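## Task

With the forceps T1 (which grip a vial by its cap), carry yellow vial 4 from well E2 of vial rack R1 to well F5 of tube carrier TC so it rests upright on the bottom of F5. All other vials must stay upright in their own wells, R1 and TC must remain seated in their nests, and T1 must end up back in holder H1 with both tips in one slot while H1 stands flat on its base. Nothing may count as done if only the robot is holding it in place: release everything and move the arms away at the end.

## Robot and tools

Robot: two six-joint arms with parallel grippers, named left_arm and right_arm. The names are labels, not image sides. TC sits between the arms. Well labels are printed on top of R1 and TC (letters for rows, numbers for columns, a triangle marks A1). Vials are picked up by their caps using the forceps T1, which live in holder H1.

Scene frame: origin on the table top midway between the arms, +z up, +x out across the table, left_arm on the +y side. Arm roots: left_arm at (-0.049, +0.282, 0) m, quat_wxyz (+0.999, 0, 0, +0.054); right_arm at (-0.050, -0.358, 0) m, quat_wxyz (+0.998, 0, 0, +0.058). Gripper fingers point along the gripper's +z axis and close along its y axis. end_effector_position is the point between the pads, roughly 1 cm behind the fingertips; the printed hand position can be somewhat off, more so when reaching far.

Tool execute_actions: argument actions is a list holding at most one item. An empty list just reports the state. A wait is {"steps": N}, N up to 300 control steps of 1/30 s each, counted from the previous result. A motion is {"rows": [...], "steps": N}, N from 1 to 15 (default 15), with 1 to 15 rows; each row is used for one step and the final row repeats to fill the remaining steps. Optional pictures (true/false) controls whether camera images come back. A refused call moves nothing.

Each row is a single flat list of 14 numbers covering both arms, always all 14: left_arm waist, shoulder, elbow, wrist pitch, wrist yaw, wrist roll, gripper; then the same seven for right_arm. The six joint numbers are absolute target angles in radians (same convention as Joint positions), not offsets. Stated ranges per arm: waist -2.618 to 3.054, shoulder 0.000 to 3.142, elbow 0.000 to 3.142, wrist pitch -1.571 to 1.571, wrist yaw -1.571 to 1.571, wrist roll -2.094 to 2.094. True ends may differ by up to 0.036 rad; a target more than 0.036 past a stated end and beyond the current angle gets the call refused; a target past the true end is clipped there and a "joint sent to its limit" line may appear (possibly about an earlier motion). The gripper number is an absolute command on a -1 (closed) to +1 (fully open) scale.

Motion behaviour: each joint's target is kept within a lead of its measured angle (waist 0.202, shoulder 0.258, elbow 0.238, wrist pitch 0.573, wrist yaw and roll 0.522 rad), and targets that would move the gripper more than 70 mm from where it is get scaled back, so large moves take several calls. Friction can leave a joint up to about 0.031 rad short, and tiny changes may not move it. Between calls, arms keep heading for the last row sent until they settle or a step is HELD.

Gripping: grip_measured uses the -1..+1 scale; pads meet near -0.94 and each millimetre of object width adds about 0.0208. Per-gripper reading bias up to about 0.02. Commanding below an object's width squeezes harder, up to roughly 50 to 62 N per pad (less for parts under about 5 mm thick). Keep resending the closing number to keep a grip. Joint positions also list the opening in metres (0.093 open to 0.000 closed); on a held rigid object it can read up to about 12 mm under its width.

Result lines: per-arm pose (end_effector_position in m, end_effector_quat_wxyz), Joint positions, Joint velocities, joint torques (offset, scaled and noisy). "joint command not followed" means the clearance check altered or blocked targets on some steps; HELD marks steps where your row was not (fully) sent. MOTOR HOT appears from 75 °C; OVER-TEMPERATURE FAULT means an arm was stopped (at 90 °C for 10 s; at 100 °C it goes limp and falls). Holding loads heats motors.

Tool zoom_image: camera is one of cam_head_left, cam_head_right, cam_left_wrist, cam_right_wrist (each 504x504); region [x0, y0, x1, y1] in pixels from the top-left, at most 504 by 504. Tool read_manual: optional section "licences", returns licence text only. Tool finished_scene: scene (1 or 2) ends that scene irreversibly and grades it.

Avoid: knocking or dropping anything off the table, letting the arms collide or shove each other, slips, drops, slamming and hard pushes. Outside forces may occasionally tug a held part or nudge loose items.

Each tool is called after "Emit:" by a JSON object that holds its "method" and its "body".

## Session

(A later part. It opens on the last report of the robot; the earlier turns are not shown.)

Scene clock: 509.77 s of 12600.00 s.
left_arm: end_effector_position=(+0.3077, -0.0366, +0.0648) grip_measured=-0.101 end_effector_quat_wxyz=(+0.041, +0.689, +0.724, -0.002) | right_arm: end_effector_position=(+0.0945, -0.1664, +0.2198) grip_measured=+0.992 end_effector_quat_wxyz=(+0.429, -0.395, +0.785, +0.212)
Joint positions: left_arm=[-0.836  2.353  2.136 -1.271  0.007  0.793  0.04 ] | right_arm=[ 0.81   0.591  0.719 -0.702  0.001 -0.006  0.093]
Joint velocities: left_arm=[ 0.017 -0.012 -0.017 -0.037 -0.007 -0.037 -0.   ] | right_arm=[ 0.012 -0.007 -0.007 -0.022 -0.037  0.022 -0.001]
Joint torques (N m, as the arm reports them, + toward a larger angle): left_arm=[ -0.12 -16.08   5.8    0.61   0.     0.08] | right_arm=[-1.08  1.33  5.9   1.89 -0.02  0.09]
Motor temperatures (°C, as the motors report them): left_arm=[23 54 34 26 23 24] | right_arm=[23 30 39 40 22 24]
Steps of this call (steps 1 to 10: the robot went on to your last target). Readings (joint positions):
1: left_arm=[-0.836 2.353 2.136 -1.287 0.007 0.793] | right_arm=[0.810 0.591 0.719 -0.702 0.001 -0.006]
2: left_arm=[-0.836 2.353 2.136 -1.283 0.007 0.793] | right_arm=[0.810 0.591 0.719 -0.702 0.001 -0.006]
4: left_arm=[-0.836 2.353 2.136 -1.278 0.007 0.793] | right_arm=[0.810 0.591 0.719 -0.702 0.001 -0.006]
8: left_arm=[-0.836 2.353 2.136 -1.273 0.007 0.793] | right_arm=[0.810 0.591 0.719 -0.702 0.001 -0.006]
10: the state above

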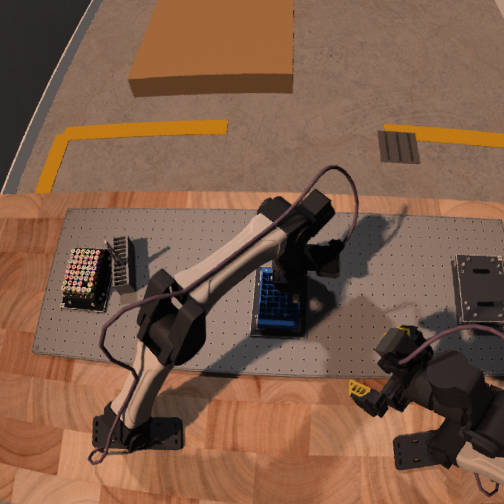

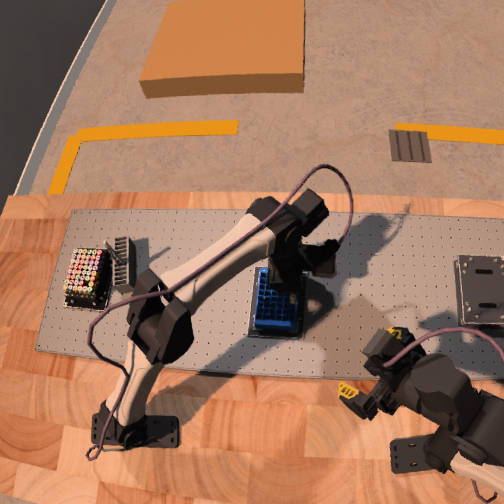

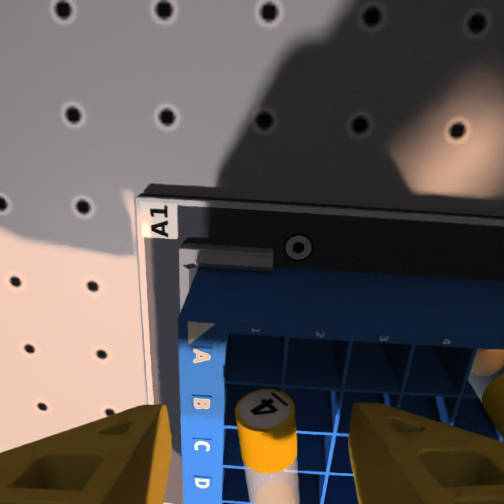

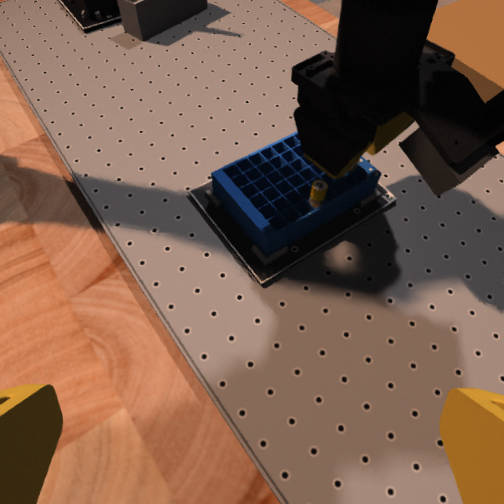

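Emit:
{"method": "execute_actions", "body": {"actions": [{"rows":[[-0.83,2.34,2.093,-1.255,0,0.8,-0.1,0.8,0.6,0.7,-0.7,0,0,1]],"steps":8}], "pictures": false}}

Emit:
{"method": "execute_actions", "body": {"actions": [{"rows":[[-0.83,2.34,2.093,-1.255,0,0.8,-0.85,0.8,0.6,0.7,-0.7,0,0,1]],"steps":15}]}}

Scene clock: 514.00 s of 12600.00 s.
left_arm: end_effector_position=(+0.3046, -0.0338, +0.0589) grip_measured=-0.101 end_effector_quat_wxyz=(+0.033, +0.689, +0.724, -0.002) | right_arm: end_effector_position=(+0.0945, -0.1664, +0.2198) grip_measured=+0.992 end_effector_quat_wxyz=(+0.429, -0.395, +0.785, +0.212)
Joint positions: left_arm=[-0.836  2.351  2.109 -1.263  0.007  0.793  0.04 ] | right_arm=[ 0.81   0.591  0.719 -0.702  0.001 -0.006  0.093]
Joint velocities: left_arm=[ 0.012 -0.007 -0.007  0.022 -0.007 -0.066  0.   ] | right_arm=[-0.012  0.007 -0.002  0.022 -0.007 -0.037 -0.   ]
Joint torques (N m, as the arm reports them, + toward a larger angle): left_arm=[ -0.19 -16.06   6.3    0.51   0.01   0.07] | right_arm=[-1.11  1.23  6.09  1.91 -0.07  0.06]
Motor temperatures (°C, as the motors report them): left_arm=[23 56 34 26 23 24] | right_arm=[23 30 38 40 22 24]
Steps of this call (steps 1 to 30: the robot went on to your last target; steps 31 to 90: nothing new was sent; then 0.97 s passed at rest; steps 91 to 98: all 8 steps of this action). Readings (joint positions):
91: left_arm=[-0.836 2.352 2.131 -1.267 0.007 0.793] | right_arm=[0.810 0.591 0.719 -0.702 0.001 -0.006]
92: left_arm=[-0.836 2.351 2.124 -1.266 0.007 0.793] | right_arm=[0.810 0.591 0.719 -0.702 0.001 -0.006]
94: left_arm=[-0.836 2.351 2.113 -1.266 0.007 0.793] | right_arm=[0.810 0.591 0.719 -0.702 0.001 -0.006]
98: the state above

Scene clock: 514.50 s of 12600.00 s.
left_arm: end_effector_position=(+0.3045, -0.0338, +0.0589) grip_measured=-0.832 end_effector_quat_wxyz=(+0.033, +0.689, +0.724, -0.003) | right_arm: end_effector_position=(+0.0945, -0.1664, +0.2198) grip_measured=+0.992 end_effector_quat_wxyz=(+0.429, -0.395, +0.785, +0.212)
Joint positions: left_arm=[-0.836  2.351  2.109 -1.263  0.008  0.794  0.005] | right_arm=[ 0.81   0.591  0.719 -0.702  0.001 -0.006  0.093]
Joint velocities: left_arm=[ 0.012 -0.017  0.012  0.051  0.022 -0.022 -0.001] | right_arm=[-0.007 -0.017  0.007 -0.007  0.022 -0.037  0.   ]
Joint torques (N m, as the arm reports them, + toward a larger angle): left_arm=[ -0.18 -16.02   6.22   0.5    0.     0.08] | right_arm=[-1.12  1.24  6.01  1.94 -0.06  0.07]
Motor temperatures (°C, as the motors report them): left_arm=[23 56 34 26 23 24] | right_arm=[23 30 38 40 22 24]
Steps of this call (steps 1 to 15: all 15 steps of this action). Readings (joint positions):
1: left_arm=[-0.836 2.351 2.109 -1.264 0.008 0.793] | right_arm=[0.810 0.591 0.719 -0.702 0.001 -0.006]
2: left_arm=[-0.836 2.351 2.109 -1.264 0.008 0.793] | right_arm=[0.810 0.591 0.719 -0.702 0.001 -0.006]
4: left_arm=[-0.836 2.351 2.109 -1.263 0.008 0.794] | right_arm=[0.810 0.591 0.719 -0.702 0.001 -0.006]
8: left_arm=[-0.836 2.351 2.109 -1.263 0.008 0.794] | right_arm=[0.810 0.591 0.719 -0.702 0.001 -0.006]
15: the state above

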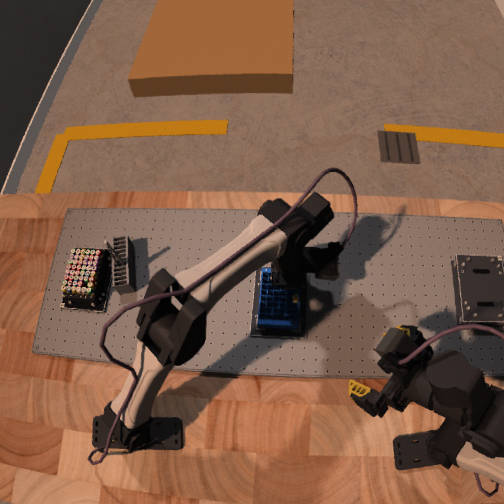

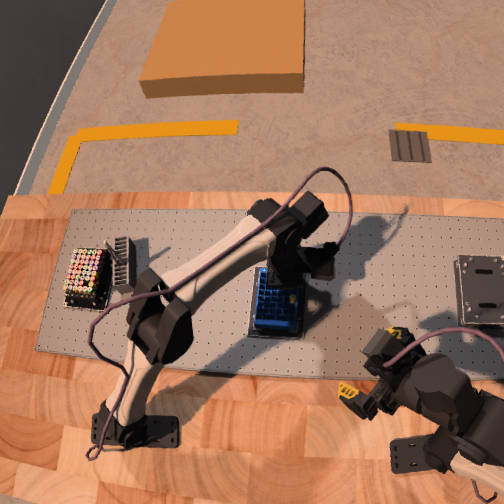

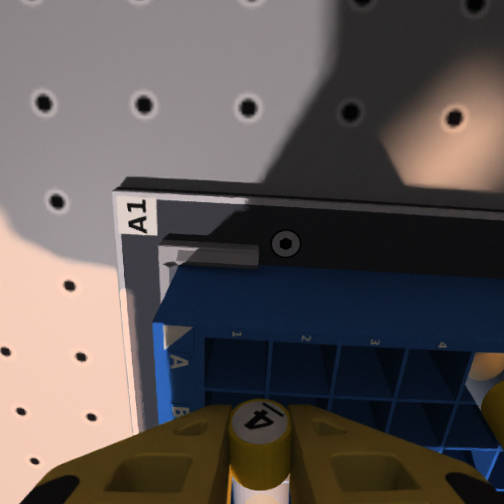

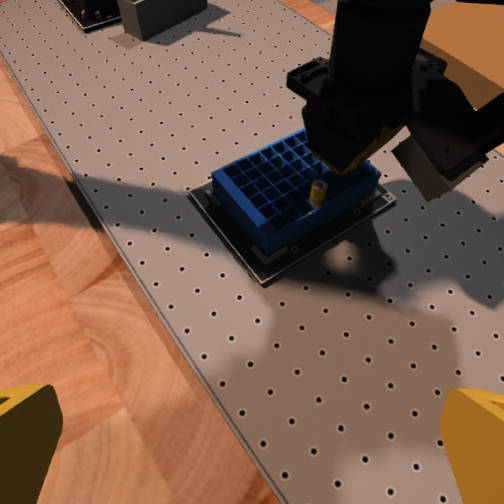

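Emit:
{"method": "execute_actions", "body": {"actions": [{"rows":[[-0.83,2.36,2.2,-1.33,0,0.8,-0.85,0.8,0.6,0.7,-0.7,0,0,1],[-0.83,2.36,2.2,-1.33,0,0.8,-0.85,0.8,0.6,0.7,-0.7,0,0,1],[-0.83,2.36,2.2,-1.33,0,0.8,-0.85,0.8,0.6,0.7,-0.7,0,0,1],[-0.83,2.3,2.25,-1.4,0,0.8,-0.85,0.8,0.6,0.7,-0.7,0,0,1],[-0.83,2.3,2.25,-1.4,0,0.8,-0.85,0.8,0.6,0.7,-0.7,0,0,1],[-0.83,2.3,2.25,-1.4,0,0.8,-0.85,0.8,0.6,0.7,-0.7,0,0,1],[-0.7,2.1,2.1,-1.2,0,0.5,-0.85,0.8,0.6,0.7,-0.7,0,0,1]],"steps":15}], "pictures": false}}

Emit:
{"method": "execute_actions", "body": {"actions": [{"rows":[[-0.39,1.9,1.8,0.1,0.8,0,-0.85,0.8,0.6,0.7,-0.7,0,0,1]],"steps":15}], "pictures": false}}

Emit:
{"method": "execute_actions", "body": {"actions": [{"steps":15}], "pictures": false}}

Emit:
{"method": "execute_actions", "body": {"actions": [{"rows":[[-0.39,2.0,1.3,0.75,1.52,0,-0.85,0.8,0.6,0.7,-0.7,0,0,1]],"steps":15}], "pictures": false}}

Emit:
{"method": "execute_actions", "body": {"actions": [{"rows":[[-0.39,2.16,0.86,1.32,1.52,0,-0.85,0.8,0.6,0.7,-0.7,0,0,1]],"steps":15}], "pictures": false}}

Emit:
{"method": "execute_actions", "body": {"actions": [{"steps":15}]}}

Scene clock: 535.30 s of 12600.00 s.
left_arm: end_effector_position=(+0.3565, +0.0214, +0.1888) grip_measured=-0.833 end_effector_quat_wxyz=(+0.190, +0.525, +0.830, -0.001) | right_arm: end_effector_position=(+0.0945, -0.1664, +0.2198) grip_measured=+0.992 end_effector_quat_wxyz=(+0.429, -0.395, +0.785, +0.212)
Joint positions: left_arm=[-0.681  2.08   2.12  -1.228 -0.002  0.556  0.005] | right_arm=[ 0.81   0.591  0.719 -0.702  0.001 -0.006  0.093]
Joint velocities: left_arm=[ 0.046 -0.252 -0.022  0.139 -0.022 -0.359 -0.   ] | right_arm=[-0.017 -0.007 -0.002 -0.022  0.037  0.051 -0.002]
Joint torques (N m, as the arm reports them, + toward a larger angle): left_arm=[ -2.19 -10.11   6.18   1.04   0.18  -0.01] | right_arm=[-0.99  1.2   6.23  1.94 -0.04  0.05]
Motor temperatures (°C, as the motors report them): left_arm=[23 60 34 26 23 24] | right_arm=[23 29 37 40 22 24]
Steps of this call (steps 1 to 15: the robot went on to your last target; steps 16 to 90: nothing new was sent; then 17.30 s passed at rest; steps 91 to 105: all 15 steps of this action). Readings (joint positions):
91: left_arm=[-0.836 2.355 2.122 -1.276 0.008 0.794] | right_arm=[0.810 0.591 0.719 -0.702 0.001 -0.006]
92: left_arm=[-0.836 2.361 2.142 -1.288 0.008 0.794] | right_arm=[0.810 0.591 0.719 -0.702 0.001 -0.006]
94: left_arm=[-0.836 2.362 2.176 -1.306 0.008 0.794] | right_arm=[0.810 0.591 0.719 -0.702 0.001 -0.006]
98: left_arm=[-0.817 2.286 2.165 -1.303 0.012 0.730] | right_arm=[0.810 0.591 0.719 -0.702 0.001 -0.006]
105: the state above

Scene clock: 535.80 s of 12600.00 s.
left_arm: end_effector_position=(+0.4570, +0.0233, +0.3631) grip_measured=-0.833 end_effector_quat_wxyz=(+0.567, +0.339, +0.668, -0.343) | right_arm: end_effector_position=(+0.0945, -0.1664, +0.2198) grip_measured=+0.992 end_effector_quat_wxyz=(+0.429, -0.395, +0.785, +0.212)
Joint positions: left_arm=[-0.382  1.92   1.817 -0.062  0.733  0.038  0.005] | right_arm=[ 0.81   0.591  0.719 -0.702  0.001 -0.006  0.093]
Joint velocities: left_arm=[-0.085 -0.12  -0.022  1.062  0.403 -0.227 -0.   ] | right_arm=[-0.012 -0.012 -0.012 -0.022 -0.007  0.051 -0.   ]
Joint torques (N m, as the arm reports them, + toward a larger angle): left_arm=[ -0.88 -13.87   7.77   1.89   0.13  -0.07] | right_arm=[-1.02  1.19  5.83  1.91 -0.05  0.08]
Motor temperatures (°C, as the motors report them): left_arm=[23 60 34 26 23 24] | right_arm=[23 29 37 40 22 24]
Steps of this call (steps 1 to 15: all 15 steps of this action). Readings (joint positions):
1: left_arm=[-0.661 2.047 2.071 -1.154 0.070 0.484] | right_arm=[0.810 0.591 0.719 -0.702 0.001 -0.006]
2: left_arm=[-0.628 2.003 1.989 -1.046 0.175 0.398] | right_arm=[0.810 0.591 0.719 -0.702 0.001 -0.006]
4: left_arm=[-0.523 1.945 1.878 -0.872 0.356 0.274] | right_arm=[0.810 0.591 0.719 -0.702 0.001 -0.006]
8: left_arm=[-0.375 1.930 1.821 -0.524 0.566 0.134] | right_arm=[0.810 0.591 0.719 -0.702 0.001 -0.006]
15: the state above

Scene clock: 536.30 s of 12600.00 s.
left_arm: end_effector_position=(+0.4475, +0.0173, +0.3968) grip_measured=-0.833 end_effector_quat_wxyz=(+0.605, +0.361, +0.613, -0.358) | right_arm: end_effector_position=(+0.0945, -0.1664, +0.2198) grip_measured=+0.992 end_effector_quat_wxyz=(+0.429, -0.395, +0.785, +0.212)
Joint positions: left_arm=[-0.385  1.909  1.817  0.077  0.79   0.008  0.005] | right_arm=[ 0.81   0.591  0.719 -0.702  0.001 -0.006  0.093]
Joint velocities: left_arm=[-0.002  0.007  0.012  0.022  0.007 -0.066 -0.   ] | right_arm=[ 0.007  0.007 -0.017 -0.066 -0.022 -0.007 -0.   ]
Joint torques (N m, as the arm reports them, + toward a larger angle): left_arm=[ -0.93 -13.19   7.57   2.03   0.16  -0.06] | right_arm=[-1.12  1.38  6.13  1.9  -0.01  0.05]
Motor temperatures (°C, as the motors report them): left_arm=[23 60 34 26 23 24] | right_arm=[23 29 37 40 22 24]
Steps of this call (steps 1 to 15: the robot went on to your last target). Readings (joint positions):
1: left_arm=[-0.384 1.916 1.817 -0.030 0.746 0.032] | right_arm=[0.810 0.591 0.719 -0.702 0.001 -0.006]
2: left_arm=[-0.385 1.913 1.817 -0.004 0.756 0.027] | right_arm=[0.810 0.591 0.719 -0.702 0.001 -0.006]
4: left_arm=[-0.385 1.909 1.817 0.032 0.770 0.020] | right_arm=[0.810 0.591 0.719 -0.702 0.001 -0.006]
8: left_arm=[-0.385 1.909 1.817 0.063 0.783 0.012] | right_arm=[0.810 0.591 0.719 -0.702 0.001 -0.006]
15: the state above

Scene clock: 536.80 s of 12600.00 s.
left_arm: end_effector_position=(+0.3377, -0.0014, +0.2198) grip_measured=-0.833 end_effector_quat_wxyz=(+0.433, +0.528, +0.474, -0.556) | right_arm: end_effector_position=(+0.0945, -0.1664, +0.2198) grip_measured=+0.992 end_effector_quat_wxyz=(+0.429, -0.395, +0.785, +0.212)
Joint positions: left_arm=[-0.385  2.035  1.286  0.673  1.471  0.006  0.005] | right_arm=[ 0.81   0.591  0.719 -0.702  0.001 -0.006  0.093]
Joint velocities: left_arm=[ 0.002 -0.208 -0.012  0.447  0.286 -0.066 -0.001] | right_arm=[-0.002 -0.007 -0.002  0.066 -0.022  0.022 -0.   ]
Joint torques (N m, as the arm reports them, + toward a larger angle): left_arm=[ -0.89 -14.68   9.15   1.56   0.15  -0.04] | right_arm=[-0.89  1.45  6.01  1.89 -0.03  0.04]
Motor temperatures (°C, as the motors report them): left_arm=[23 60 34 26 23 24] | right_arm=[23 29 37 40 22 24]
Steps of this call (steps 1 to 15: all 15 steps of this action). Readings (joint positions):
1: left_arm=[-0.383 1.912 1.777 0.171 0.857 0.006] | right_arm=[0.810 0.591 0.719 -0.702 0.001 -0.006]
2: left_arm=[-0.382 1.912 1.719 0.293 0.948 0.006] | right_arm=[0.810 0.591 0.719 -0.702 0.001 -0.006]
4: left_arm=[-0.385 1.927 1.605 0.436 1.099 0.006] | right_arm=[0.810 0.591 0.719 -0.702 0.001 -0.006]
8: left_arm=[-0.385 1.982 1.371 0.590 1.314 0.006] | right_arm=[0.810 0.591 0.719 -0.702 0.001 -0.006]
15: the state above

Scene clock: 537.30 s of 12600.00 s.
left_arm: end_effector_position=(+0.2639, +0.0189, +0.1045) grip_measured=-0.833 end_effector_quat_wxyz=(+0.431, +0.543, +0.454, -0.560) | right_arm: end_effector_position=(+0.0945, -0.1664, +0.2198) grip_measured=+0.992 end_effector_quat_wxyz=(+0.429, -0.395, +0.785, +0.212)
Joint positions: left_arm=[-0.385  2.175  0.854  1.276  1.512  0.004  0.005] | right_arm=[ 0.81   0.591  0.719 -0.702  0.001 -0.006  0.093]
Joint velocities: left_arm=[ 0.002 -0.012 -0.012  0.256  0.007  0.037 -0.   ] | right_arm=[ 0.002  0.002 -0.017 -0.037  0.007 -0.007 -0.   ]
Joint torques (N m, as the arm reports them, + toward a larger angle): left_arm=[ -0.9  -12.54   5.56   1.45   0.13  -0.02] | right_arm=[-0.99  1.39  5.92  1.91 -0.08  0.02]
Motor temperatures (°C, as the motors report them): left_arm=[23 59 34 27 23 24] | right_arm=[23 29 37 40 22 24]
Steps of this call (steps 1 to 15: all 15 steps of this action). Readings (joint positions):
1: left_arm=[-0.385 2.038 1.257 0.766 1.474 0.004] | right_arm=[0.810 0.591 0.719 -0.702 0.001 -0.006]
2: left_arm=[-0.385 2.040 1.205 0.882 1.479 0.004] | right_arm=[0.810 0.591 0.719 -0.702 0.001 -0.006]
4: left_arm=[-0.385 2.074 1.083 1.027 1.487 0.004] | right_arm=[0.810 0.591 0.719 -0.702 0.001 -0.006]
8: left_arm=[-0.385 2.177 0.872 1.164 1.505 0.004] | right_arm=[0.810 0.591 0.719 -0.702 0.001 -0.006]
15: the state above

Scene clock: 537.80 s of 12600.00 s.
left_arm: end_effector_position=(+0.2639, +0.0189, +0.1065) grip_measured=-0.833 end_effector_quat_wxyz=(+0.438, +0.548, +0.447, -0.555) | right_arm: end_effector_position=(+0.0945, -0.1664, +0.2198) grip_measured=+0.992 end_effector_quat_wxyz=(+0.429, -0.395, +0.785, +0.212)
Joint positions: left_arm=[-0.385  2.175  0.854  1.301  1.512  0.004  0.005] | right_arm=[ 0.81   0.591  0.719 -0.702  0.001 -0.006  0.093]
Joint velocities: left_arm=[ 0.007  0.007 -0.002 -0.051 -0.037  0.051 -0.   ] | right_arm=[ 0.002  0.012  0.007  0.051  0.007 -0.007 -0.   ]
Joint torques (N m, as the arm reports them, + toward a larger angle): left_arm=[ -1.06 -12.39   5.72   1.51   0.14  -0.04] | right_arm=[-1.09  1.21  5.74  1.97 -0.08  0.07]
Motor temperatures (°C, as the motors report them): left_arm=[23 59 34 27 23 24] | right_arm=[23 29 37 40 22 24]
Steps of this call (steps 1 to 15: the robot went on to your last target). Readings (joint positions):
1: left_arm=[-0.385 2.175 0.854 1.282 1.512 0.004] | right_arm=[0.810 0.591 0.719 -0.702 0.001 -0.006]
2: left_arm=[-0.385 2.175 0.854 1.286 1.512 0.004] | right_arm=[0.810 0.591 0.719 -0.702 0.001 -0.006]
4: left_arm=[-0.385 2.175 0.854 1.291 1.512 0.004] | right_arm=[0.810 0.591 0.719 -0.702 0.001 -0.006]
8: left_arm=[-0.385 2.175 0.854 1.298 1.512 0.004] | right_arm=[0.810 0.591 0.719 -0.702 0.001 -0.006]
15: the state above

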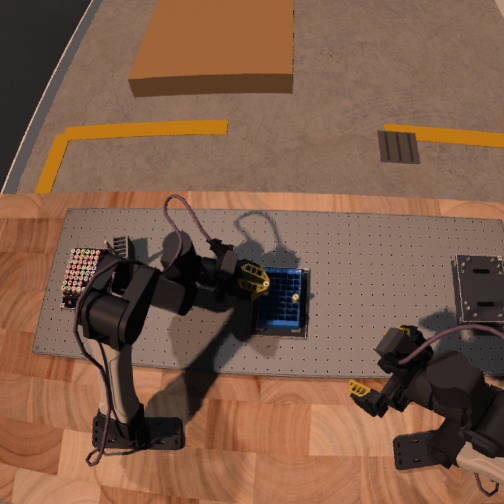

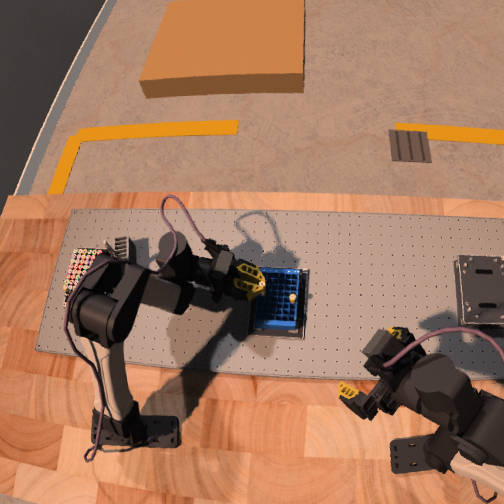

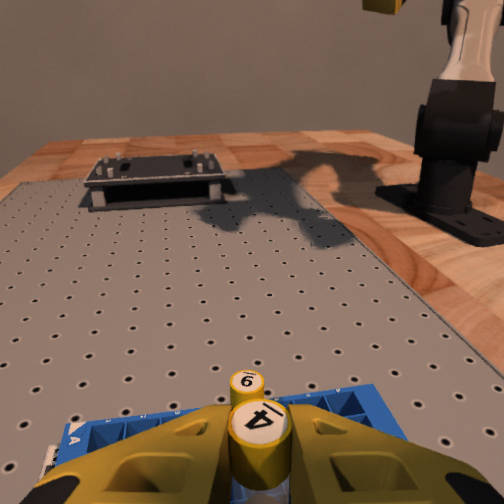

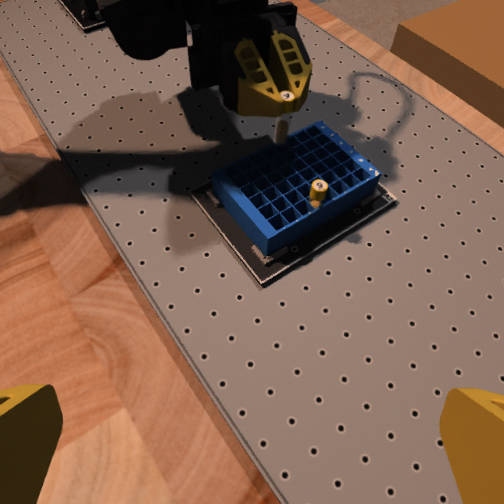

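Emit:
{"method": "zoom_image", "body": {"camera": "cam_right_wrist", "region": [190,60,400,270]}}

Emit:
{"method": "zoom_image", "body": {"camera": "cam_head_left", "region": [220,240,330,350]}}

Region (190, 60, 400, 270) of cam_right_wrist's 504x504 image, scaled by 2.400, with more detail than that image has.

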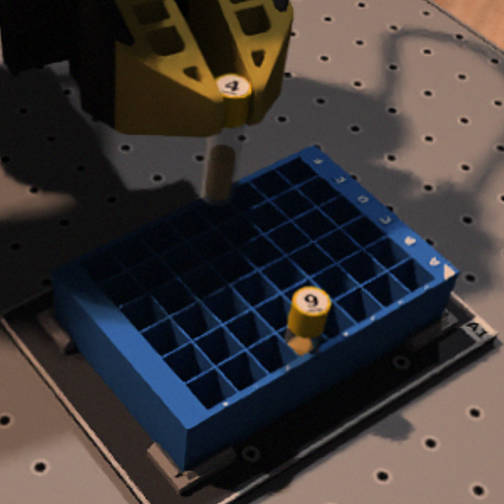

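Region (220, 240, 330, 350) of cam_head_left's 504x504 image, scaled by 4.582, with more detail than that image has.

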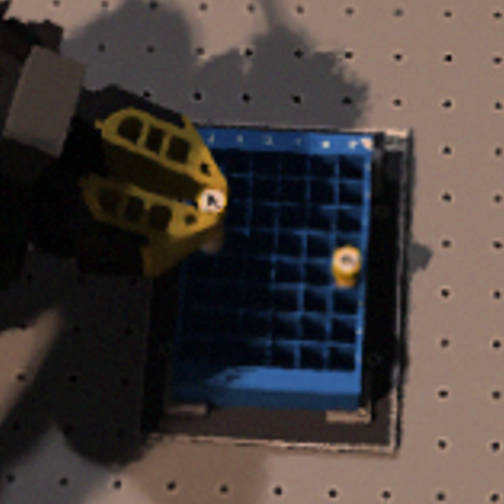

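Emit:
{"method": "execute_actions", "body": {"actions": [{"rows":[[-0.363,2.185,0.785,1.425,1.52,0,-0.85,0.8,0.6,0.7,-0.7,0,0,1]],"steps":15}], "pictures": false}}

Emit:
{"method": "execute_actions", "body": {"actions": [{"steps":8}]}}

Emit:
{"method": "zoom_image", "body": {"camera": "cam_right_wrist", "region": [190,60,400,270]}}

Emit:
{"method": "zoom_image", "body": {"camera": "cam_head_left", "region": [220,240,330,350]}}

Scene clock: 547.00 s of 12600.00 s.
left_arm: end_effector_position=(+0.2549, +0.0263, +0.1023) grip_measured=-0.833 end_effector_quat_wxyz=(+0.453, +0.554, +0.439, -0.544) | right_arm: end_effector_position=(+0.0945, -0.1664, +0.2198) grip_measured=+0.992 end_effector_quat_wxyz=(+0.429, -0.395, +0.785, +0.212)
Joint positions: left_arm=[-0.372  2.18   0.798  1.402  1.514  0.004  0.005] | right_arm=[ 0.81   0.591  0.719 -0.702  0.001 -0.006  0.093]
Joint velocities: left_arm=[-0.002  0.002 -0.017  0.095 -0.051 -0.081 -0.   ] | right_arm=[ 0.007 -0.007 -0.017 -0.051  0.007 -0.022 -0.   ]
Joint torques (N m, as the arm reports them, + toward a larger angle): left_arm=[  0.15 -10.58   3.64   1.46   0.09  -0.03] | right_arm=[-0.84  1.2   6.07  1.91 -0.04  0.08]
Motor temperatures (°C, as the motors report them): left_arm=[23 58 33 28 23 24] | right_arm=[23 29 36 40 22 24]
Steps of this call (steps 1 to 15: the robot went on to your last target; steps 16 to 90: nothing new was sent; then 5.70 s passed at rest; steps 91 to 105: all 15 steps of this action). Readings (joint positions):
91: left_arm=[-0.384 2.175 0.847 1.316 1.511 0.004] | right_arm=[0.810 0.591 0.719 -0.702 0.001 -0.006]
92: left_arm=[-0.381 2.175 0.832 1.339 1.511 0.004] | right_arm=[0.810 0.591 0.719 -0.702 0.001 -0.006]
94: left_arm=[-0.375 2.177 0.807 1.362 1.513 0.004] | right_arm=[0.810 0.591 0.719 -0.702 0.001 -0.006]
98: left_arm=[-0.372 2.180 0.798 1.386 1.514 0.004] | right_arm=[0.810 0.591 0.719 -0.702 0.001 -0.006]
105: the state above

Scene clock: 547.27 s of 12600.00 s.
left_arm: end_effector_position=(+0.2549, +0.0263, +0.1025) grip_measured=-0.833 end_effector_quat_wxyz=(+0.454, +0.555, +0.438, -0.543) | right_arm: end_effector_position=(+0.0945, -0.1664, +0.2198) grip_measured=+0.992 end_effector_quat_wxyz=(+0.429, -0.395, +0.785, +0.212)
Joint positions: left_arm=[-0.372  2.18   0.798  1.405  1.514  0.004  0.005] | right_arm=[ 0.81   0.591  0.719 -0.702  0.001 -0.006  0.093]
Joint velocities: left_arm=[-0.007 -0.007 -0.032 -0.007 -0.051  0.022  0.   ] | right_arm=[ 0.007  0.002 -0.017 -0.022 -0.007 -0.066  0.001]
Joint torques (N m, as the arm reports them, + toward a larger angle): left_arm=[  0.15 -10.63   3.54   1.49   0.1   -0.01] | right_arm=[-0.97  1.32  6.03  1.86 -0.11  0.05]
Motor temperatures (°C, as the motors report them): left_arm=[23 58 33 28 23 24] | right_arm=[23 29 36 40 22 24]
Steps of this call (steps 1 to 8: the robot went on to your last target). Readings (joint positions):
1: left_arm=[-0.372 2.180 0.798 1.403 1.514 0.004] | right_arm=[0.810 0.591 0.719 -0.702 0.001 -0.006]
2: left_arm=[-0.372 2.180 0.798 1.404 1.514 0.004] | right_arm=[0.810 0.591 0.719 -0.702 0.001 -0.006]
4: left_arm=[-0.372 2.180 0.798 1.405 1.514 0.004] | right_arm=[0.810 0.591 0.719 -0.702 0.001 -0.006]
8: the state above

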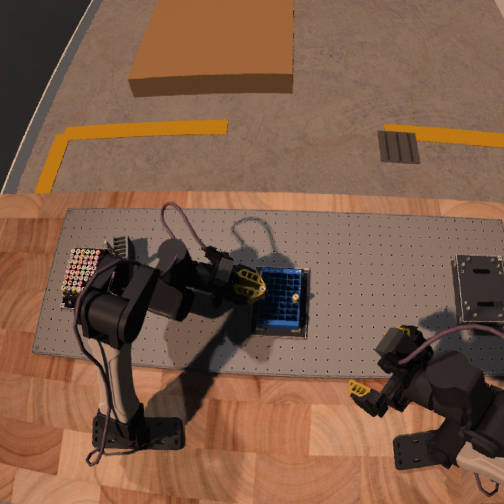

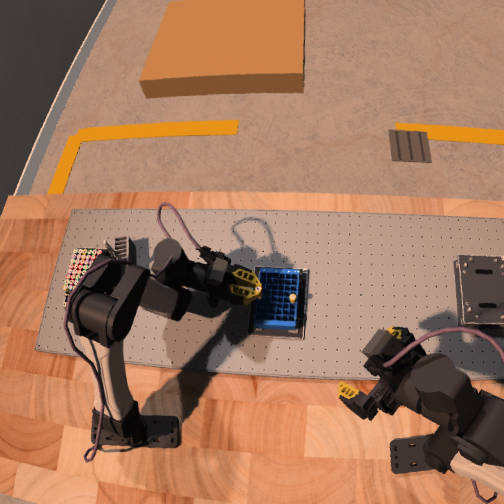

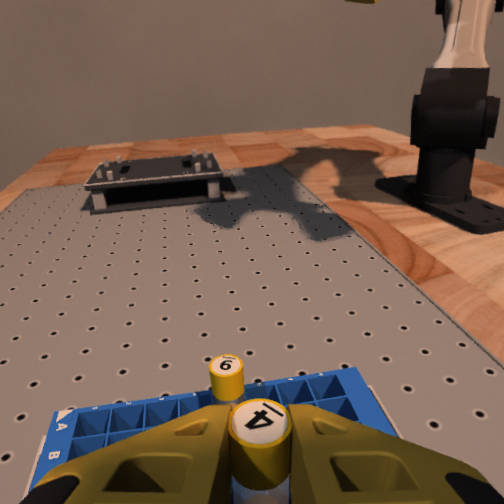

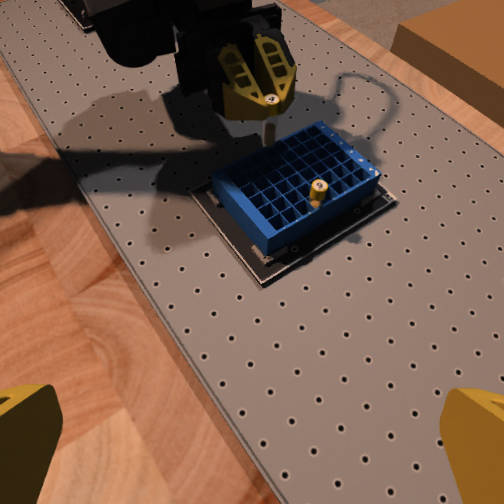

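Region (190, 60, 400, 270) of cam_right_wrist's 504x504 image, scaled by 2.400, with more detail than that image has.

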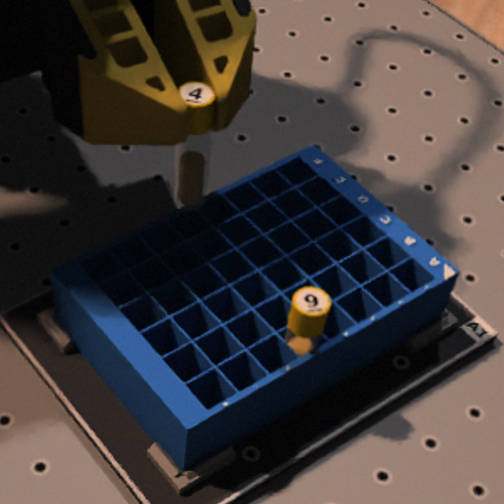

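Region (220, 240, 330, 350) of cam_head_left's 504x504 image, scaled by 4.582, with more detail than that image has.

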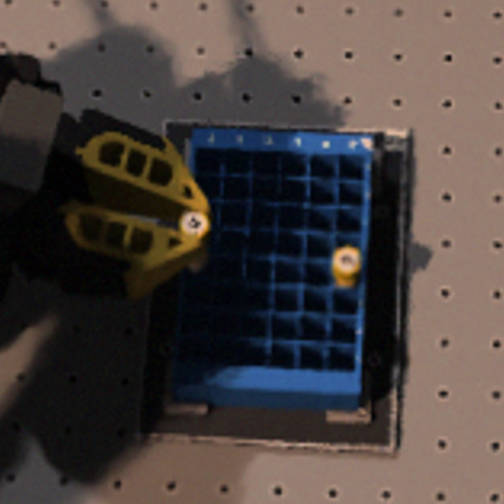

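Emit:
{"method": "execute_actions", "body": {"actions": [{"rows":[[-0.363,2.21,0.77,1.44,1.52,0,-0.85,0.8,0.6,0.7,-0.7,0,0,1]],"steps":15}]}}

Emit:
{"method": "zoom_image", "body": {"camera": "cam_right_wrist", "region": [190,60,400,270]}}

Emit:
{"method": "zoom_image", "body": {"camera": "cam_head_left", "region": [220,240,330,350]}}

Scene clock: 552.50 s of 12600.00 s.
left_arm: end_effector_position=(+0.2515, +0.0272, +0.0932) grip_measured=-0.833 end_effector_quat_wxyz=(+0.447, +0.550, +0.444, -0.548) | right_arm: end_effector_position=(+0.0945, -0.1664, +0.2198) grip_measured=+0.992 end_effector_quat_wxyz=(+0.429, -0.395, +0.785, +0.212)
Joint positions: left_arm=[-0.372  2.204  0.785  1.42   1.514  0.004  0.005] | right_arm=[ 0.81   0.591  0.719 -0.702  0.001 -0.006  0.093]
Joint velocities: left_arm=[-0.002  0.002  0.002 -0.007 -0.037  0.037 -0.   ] | right_arm=[ 0.002  0.002  0.002 -0.007 -0.022  0.081  0.001]
Joint torques (N m, as the arm reports them, + toward a larger angle): left_arm=[  0.16 -10.43   3.     1.54   0.11  -0.06] | right_arm=[-1.15  1.33  5.97  1.9  -0.06  0.05]
Motor temperatures (°C, as the motors report them): left_arm=[23 57 33 28 23 24] | right_arm=[23 29 36 40 22 24]
Steps of this call (steps 1 to 15: the robot went on to your last target; steps 16 to 90: nothing new was sent; then 1.73 s passed at rest; steps 91 to 105: all 15 steps of this action). Readings (joint positions):
91: left_arm=[-0.372 2.182 0.797 1.410 1.514 0.004] | right_arm=[0.810 0.591 0.719 -0.702 0.001 -0.006]
92: left_arm=[-0.372 2.186 0.795 1.415 1.514 0.004] | right_arm=[0.810 0.591 0.719 -0.702 0.001 -0.006]
94: left_arm=[-0.372 2.196 0.790 1.417 1.514 0.004] | right_arm=[0.810 0.591 0.719 -0.702 0.001 -0.006]
98: left_arm=[-0.372 2.204 0.785 1.417 1.514 0.004] | right_arm=[0.810 0.591 0.719 -0.702 0.001 -0.006]
105: the state above

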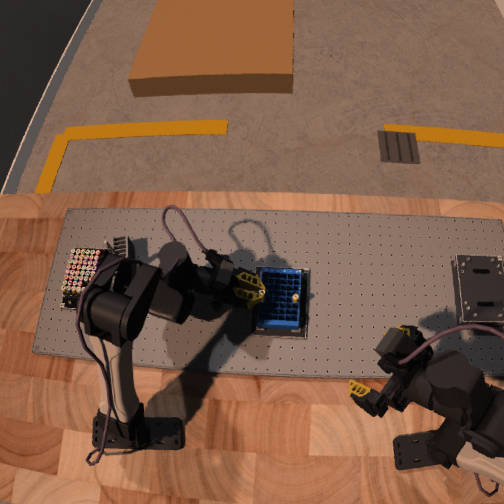

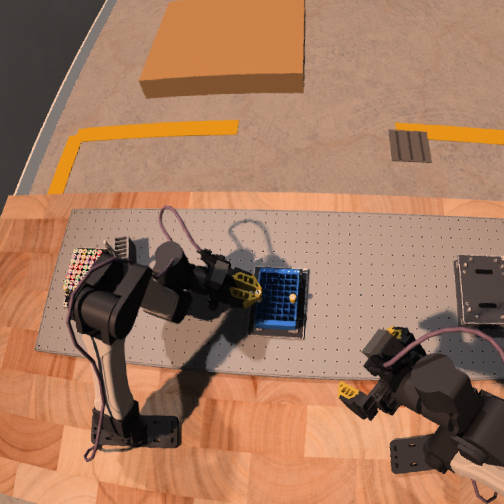

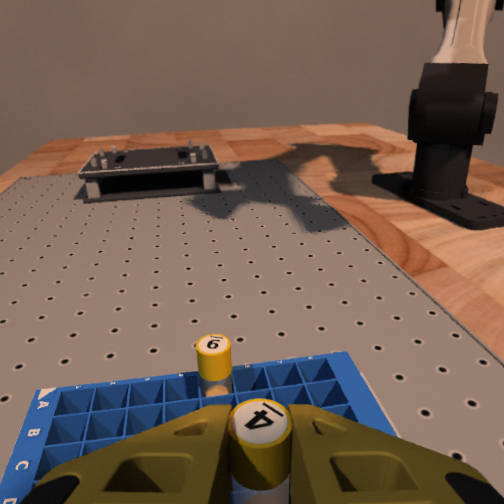

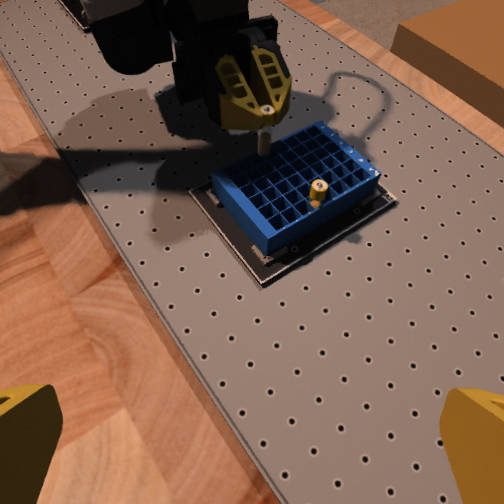

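Region (190, 60, 400, 270) of cam_right_wrist's 504x504 image, scaled by 2.400, with more detail than that image has.

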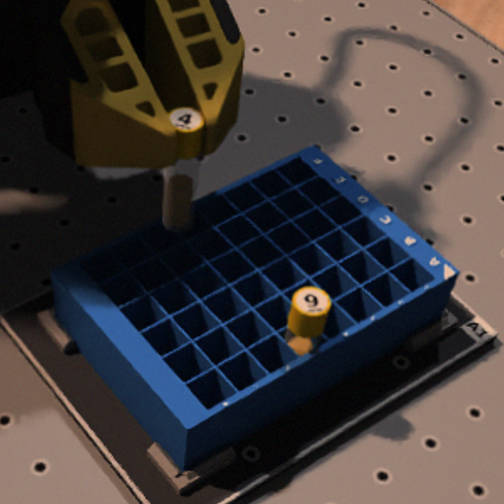

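Region (220, 240, 330, 350) of cam_head_left's 504x504 image, scaled by 4.582, with more detail than that image has.

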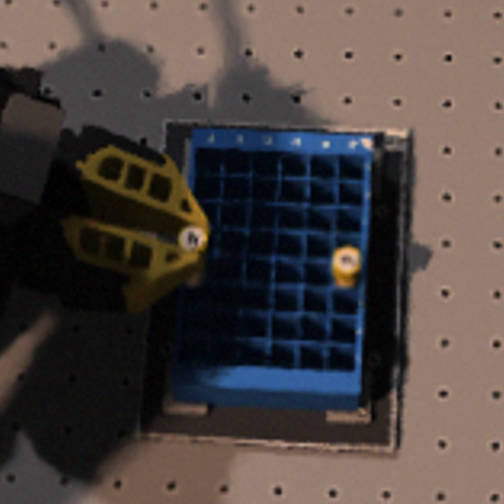

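Emit:
{"method": "execute_actions", "body": {"actions": [{"rows":[[-0.363,2.23,0.785,1.46,1.52,0,-0.85,0.8,0.6,0.7,-0.7,0,0,1],[-0.363,2.23,0.785,1.46,1.52,0,-0.85,0.8,0.6,0.7,-0.7,0,0,1],[-0.363,2.23,0.785,1.46,1.52,0,-0.85,0.8,0.6,0.7,-0.7,0,0,1],[-0.363,2.25,0.79,1.475,1.52,0,-0.85,0.8,0.6,0.7,-0.7,0,0,1]],"steps":14}]}}

Emit:
{"method": "zoom_image", "body": {"camera": "cam_right_wrist", "region": [190,60,400,270]}}

Scene clock: 556.43 s of 12600.00 s.
left_arm: end_effector_position=(+0.2501, +0.0276, +0.0901) grip_measured=-0.833 end_effector_quat_wxyz=(+0.455, +0.558, +0.433, -0.542) | right_arm: end_effector_position=(+0.0945, -0.1664, +0.2198) grip_measured=+0.992 end_effector_quat_wxyz=(+0.429, -0.395, +0.785, +0.212)
Joint positions: left_arm=[-0.372  2.227  0.785  1.476  1.52   0.004  0.005] | right_arm=[ 0.81   0.591  0.719 -0.702  0.001 -0.006  0.093]
Joint velocities: left_arm=[ 0.012  0.012  0.007 -0.007 -0.022  0.022  0.001] | right_arm=[ 0.007  0.007  0.007  0.022 -0.007  0.022 -0.001]
Joint torques (N m, as the arm reports them, + toward a larger angle): left_arm=[-0.04 -9.12  4.75  1.27  0.05  0.  ] | right_arm=[-1.06  1.33  6.04  1.89 -0.06  0.09]
Motor temperatures (°C, as the motors report them): left_arm=[23 56 33 28 23 24] | right_arm=[23 29 36 40 22 24]
Steps of this call (steps 1 to 15: the robot went on to your last target; steps 16 to 90: nothing new was sent; then 0.47 s passed at rest; steps 91 to 104: all 14 steps of this action). Readings (joint positions):
91: left_arm=[-0.372 2.206 0.785 1.425 1.514 0.004] | right_arm=[0.810 0.591 0.719 -0.702 0.001 -0.006]
92: left_arm=[-0.372 2.209 0.785 1.430 1.514 0.004] | right_arm=[0.810 0.591 0.719 -0.702 0.001 -0.006]
94: left_arm=[-0.372 2.220 0.785 1.439 1.515 0.004] | right_arm=[0.810 0.591 0.719 -0.702 0.001 -0.006]
98: left_arm=[-0.372 2.225 0.785 1.466 1.519 0.004] | right_arm=[0.810 0.591 0.719 -0.702 0.001 -0.006]
104: the state above

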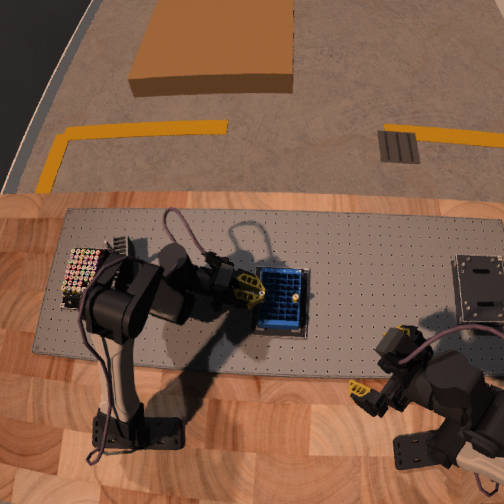

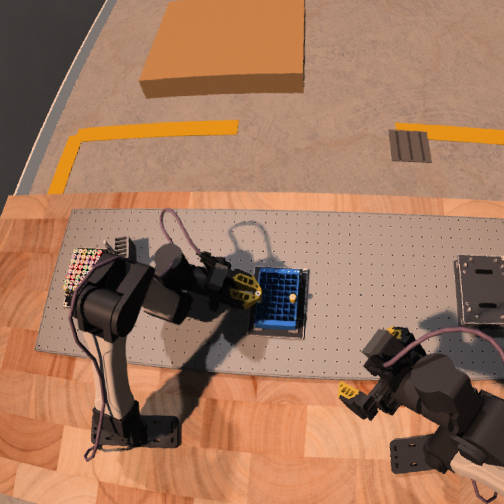

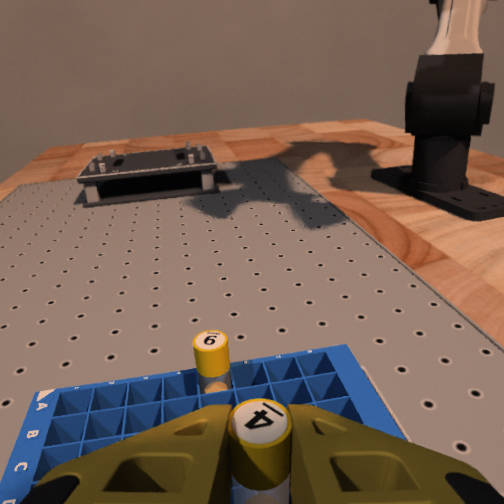

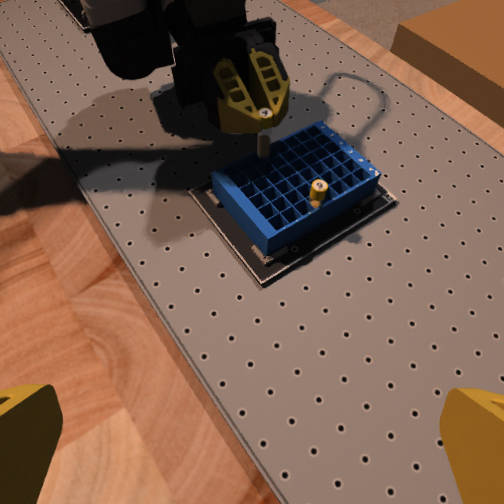

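Region (190, 60, 400, 270) of cam_right_wrist's 504x504 image, scaled by 2.400, with more detail than that image has.

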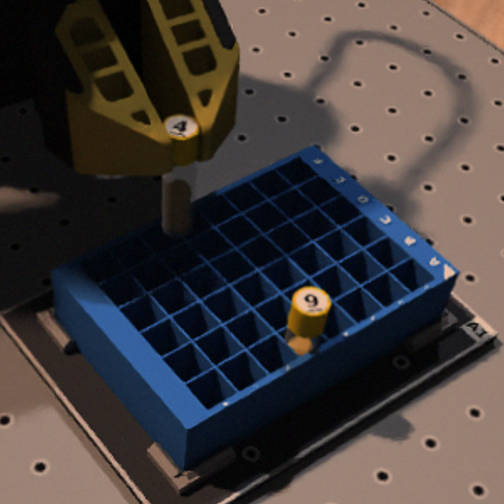

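Emit:
{"method": "zoom_image", "body": {"camera": "cam_right_wrist", "region": [225,120,305,200]}}

Emit:
{"method": "zoom_image", "body": {"camera": "cam_head_right", "region": [235,270,295,330]}}

Region (225, 120, 305, 200) of cam_right_wrist's 504x504 image, scaled by 6.300, with more detail than that image has.

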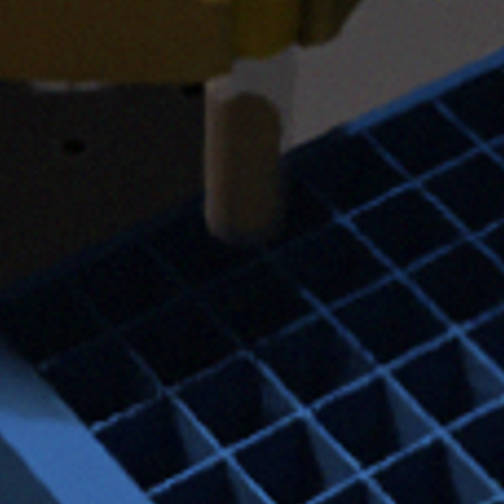

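Region (235, 270, 295, 330) of cam_head_right's 504x504 image, scaled by 8.400, with more detail than that image has.

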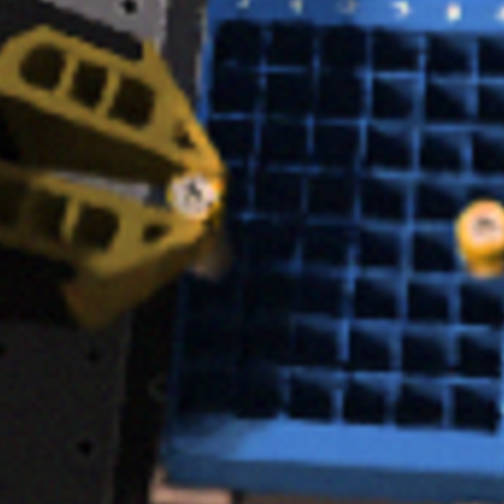

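Emit:
{"method": "execute_actions", "body": {"actions": [{"rows":[[-0.363,2.19,0.79,1.43,1.52,0,-0.85,0.8,0.6,0.7,-0.7,0,0,1],[-0.363,2.19,0.79,1.43,1.52,0,-0.85,0.8,0.6,0.7,-0.7,0,0,1],[-0.363,2.19,0.79,1.43,1.52,0,-0.85,0.8,0.6,0.7,-0.7,0,0,1],[-0.363,2.19,0.79,1.43,1.52,0,-0.85,0.8,0.6,0.7,-0.7,0,0,1],[-0.363,2.19,0.79,1.43,1.52,0,-0.85,0.8,0.6,0.7,-0.7,0,0,1],[-0.386,2.20,0.83,1.40,1.52,0,-0.85,0.8,0.6,0.7,-0.7,0,0,1]],"steps":15}]}}

Emit:
{"method": "zoom_image", "body": {"camera": "cam_right_wrist", "region": [225,120,305,200]}}

Emit:
{"method": "zoom_image", "body": {"camera": "cam_head_right", "region": [235,270,295,330]}}

Scene clock: 563.40 s of 12600.00 s.
left_arm: end_effector_position=(+0.2548, +0.0246, +0.0957) grip_measured=-0.833 end_effector_quat_wxyz=(+0.448, +0.555, +0.437, -0.547) | right_arm: end_effector_position=(+0.0945, -0.1664, +0.2198) grip_measured=+0.992 end_effector_quat_wxyz=(+0.429, -0.395, +0.785, +0.212)
Joint positions: left_arm=[-0.376  2.209  0.81   1.414  1.521  0.004  0.005] | right_arm=[ 0.81   0.591  0.719 -0.702  0.001 -0.006  0.093]
Joint velocities: left_arm=[ 0.007 -0.012 -0.012 -0.125  0.022 -0.007 -0.001] | right_arm=[-0.017 -0.007 -0.017 -0.066  0.007 -0.022 -0.   ]
Joint torques (N m, as the arm reports them, + toward a larger angle): left_arm=[ -1.27 -11.84   6.41   1.24   0.03  -0.02] | right_arm=[-0.91  1.4   5.98  1.92 -0.06 -0.01]
Motor temperatures (°C, as the motors report them): left_arm=[23 54 33 28 23 24] | right_arm=[23 29 36 40 22 24]
Steps of this call (steps 1 to 15: the robot went on to your last target; steps 16 to 90: nothing new was sent; then 3.47 s passed at rest; steps 91 to 105: all 15 steps of this action). Readings (joint positions):
91: left_arm=[-0.372 2.225 0.785 1.474 1.520 0.004] | right_arm=[0.810 0.591 0.719 -0.702 0.001 -0.006]
92: left_arm=[-0.372 2.220 0.785 1.466 1.520 0.004] | right_arm=[0.810 0.591 0.719 -0.702 0.001 -0.006]
94: left_arm=[-0.372 2.212 0.785 1.457 1.520 0.004] | right_arm=[0.810 0.591 0.719 -0.702 0.001 -0.006]
98: left_arm=[-0.374 2.209 0.802 1.432 1.521 0.004] | right_arm=[0.810 0.591 0.719 -0.702 0.001 -0.006]
105: the state above

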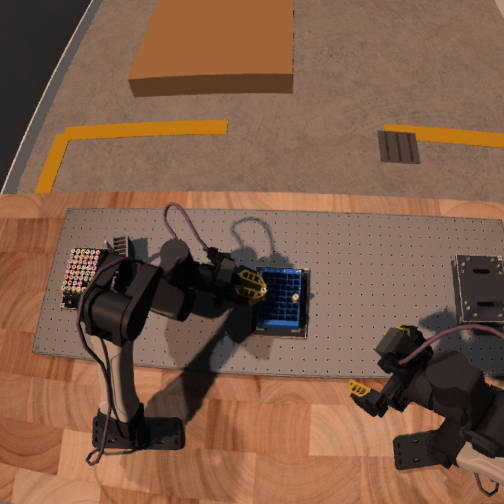

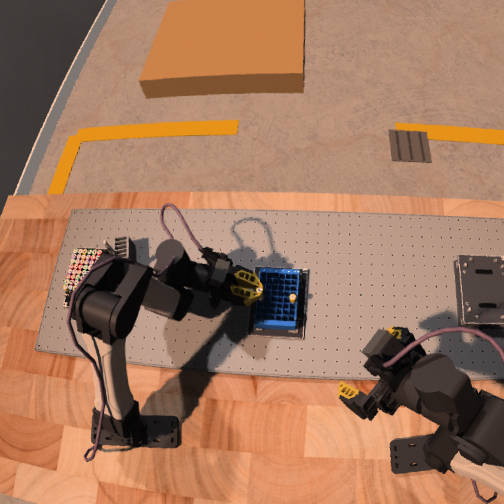

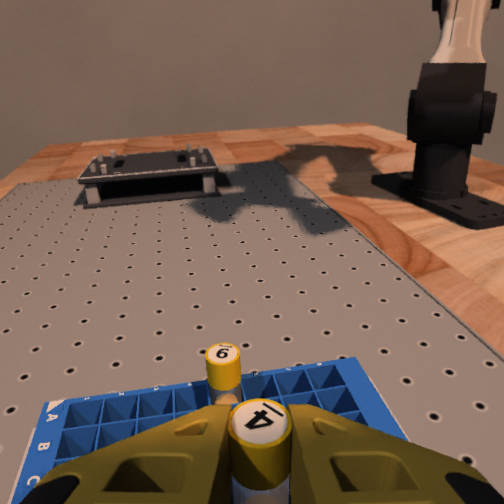

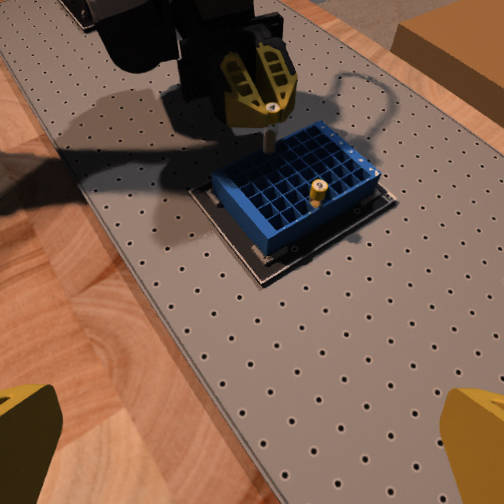

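Region (225, 120, 305, 200) of cam_right_wrist's 504x504 image, scaled by 6.300, with more detail than that image has.

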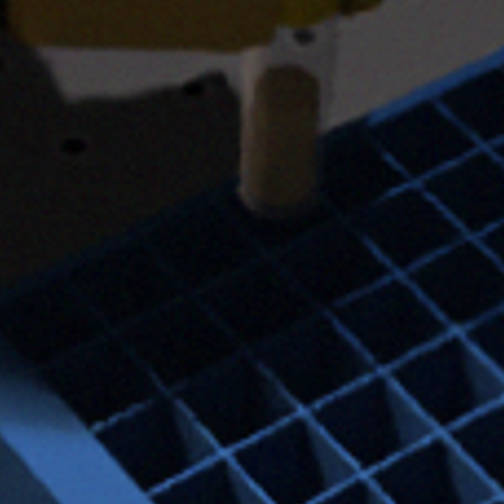

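Region (235, 270, 295, 330) of cam_head_right's 504x504 image, scaled by 8.400, with more detail than that image has.

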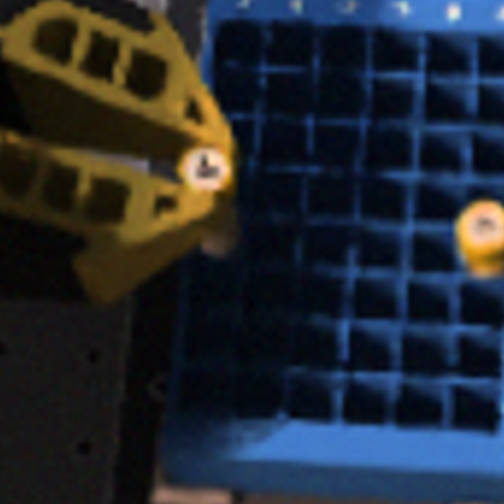

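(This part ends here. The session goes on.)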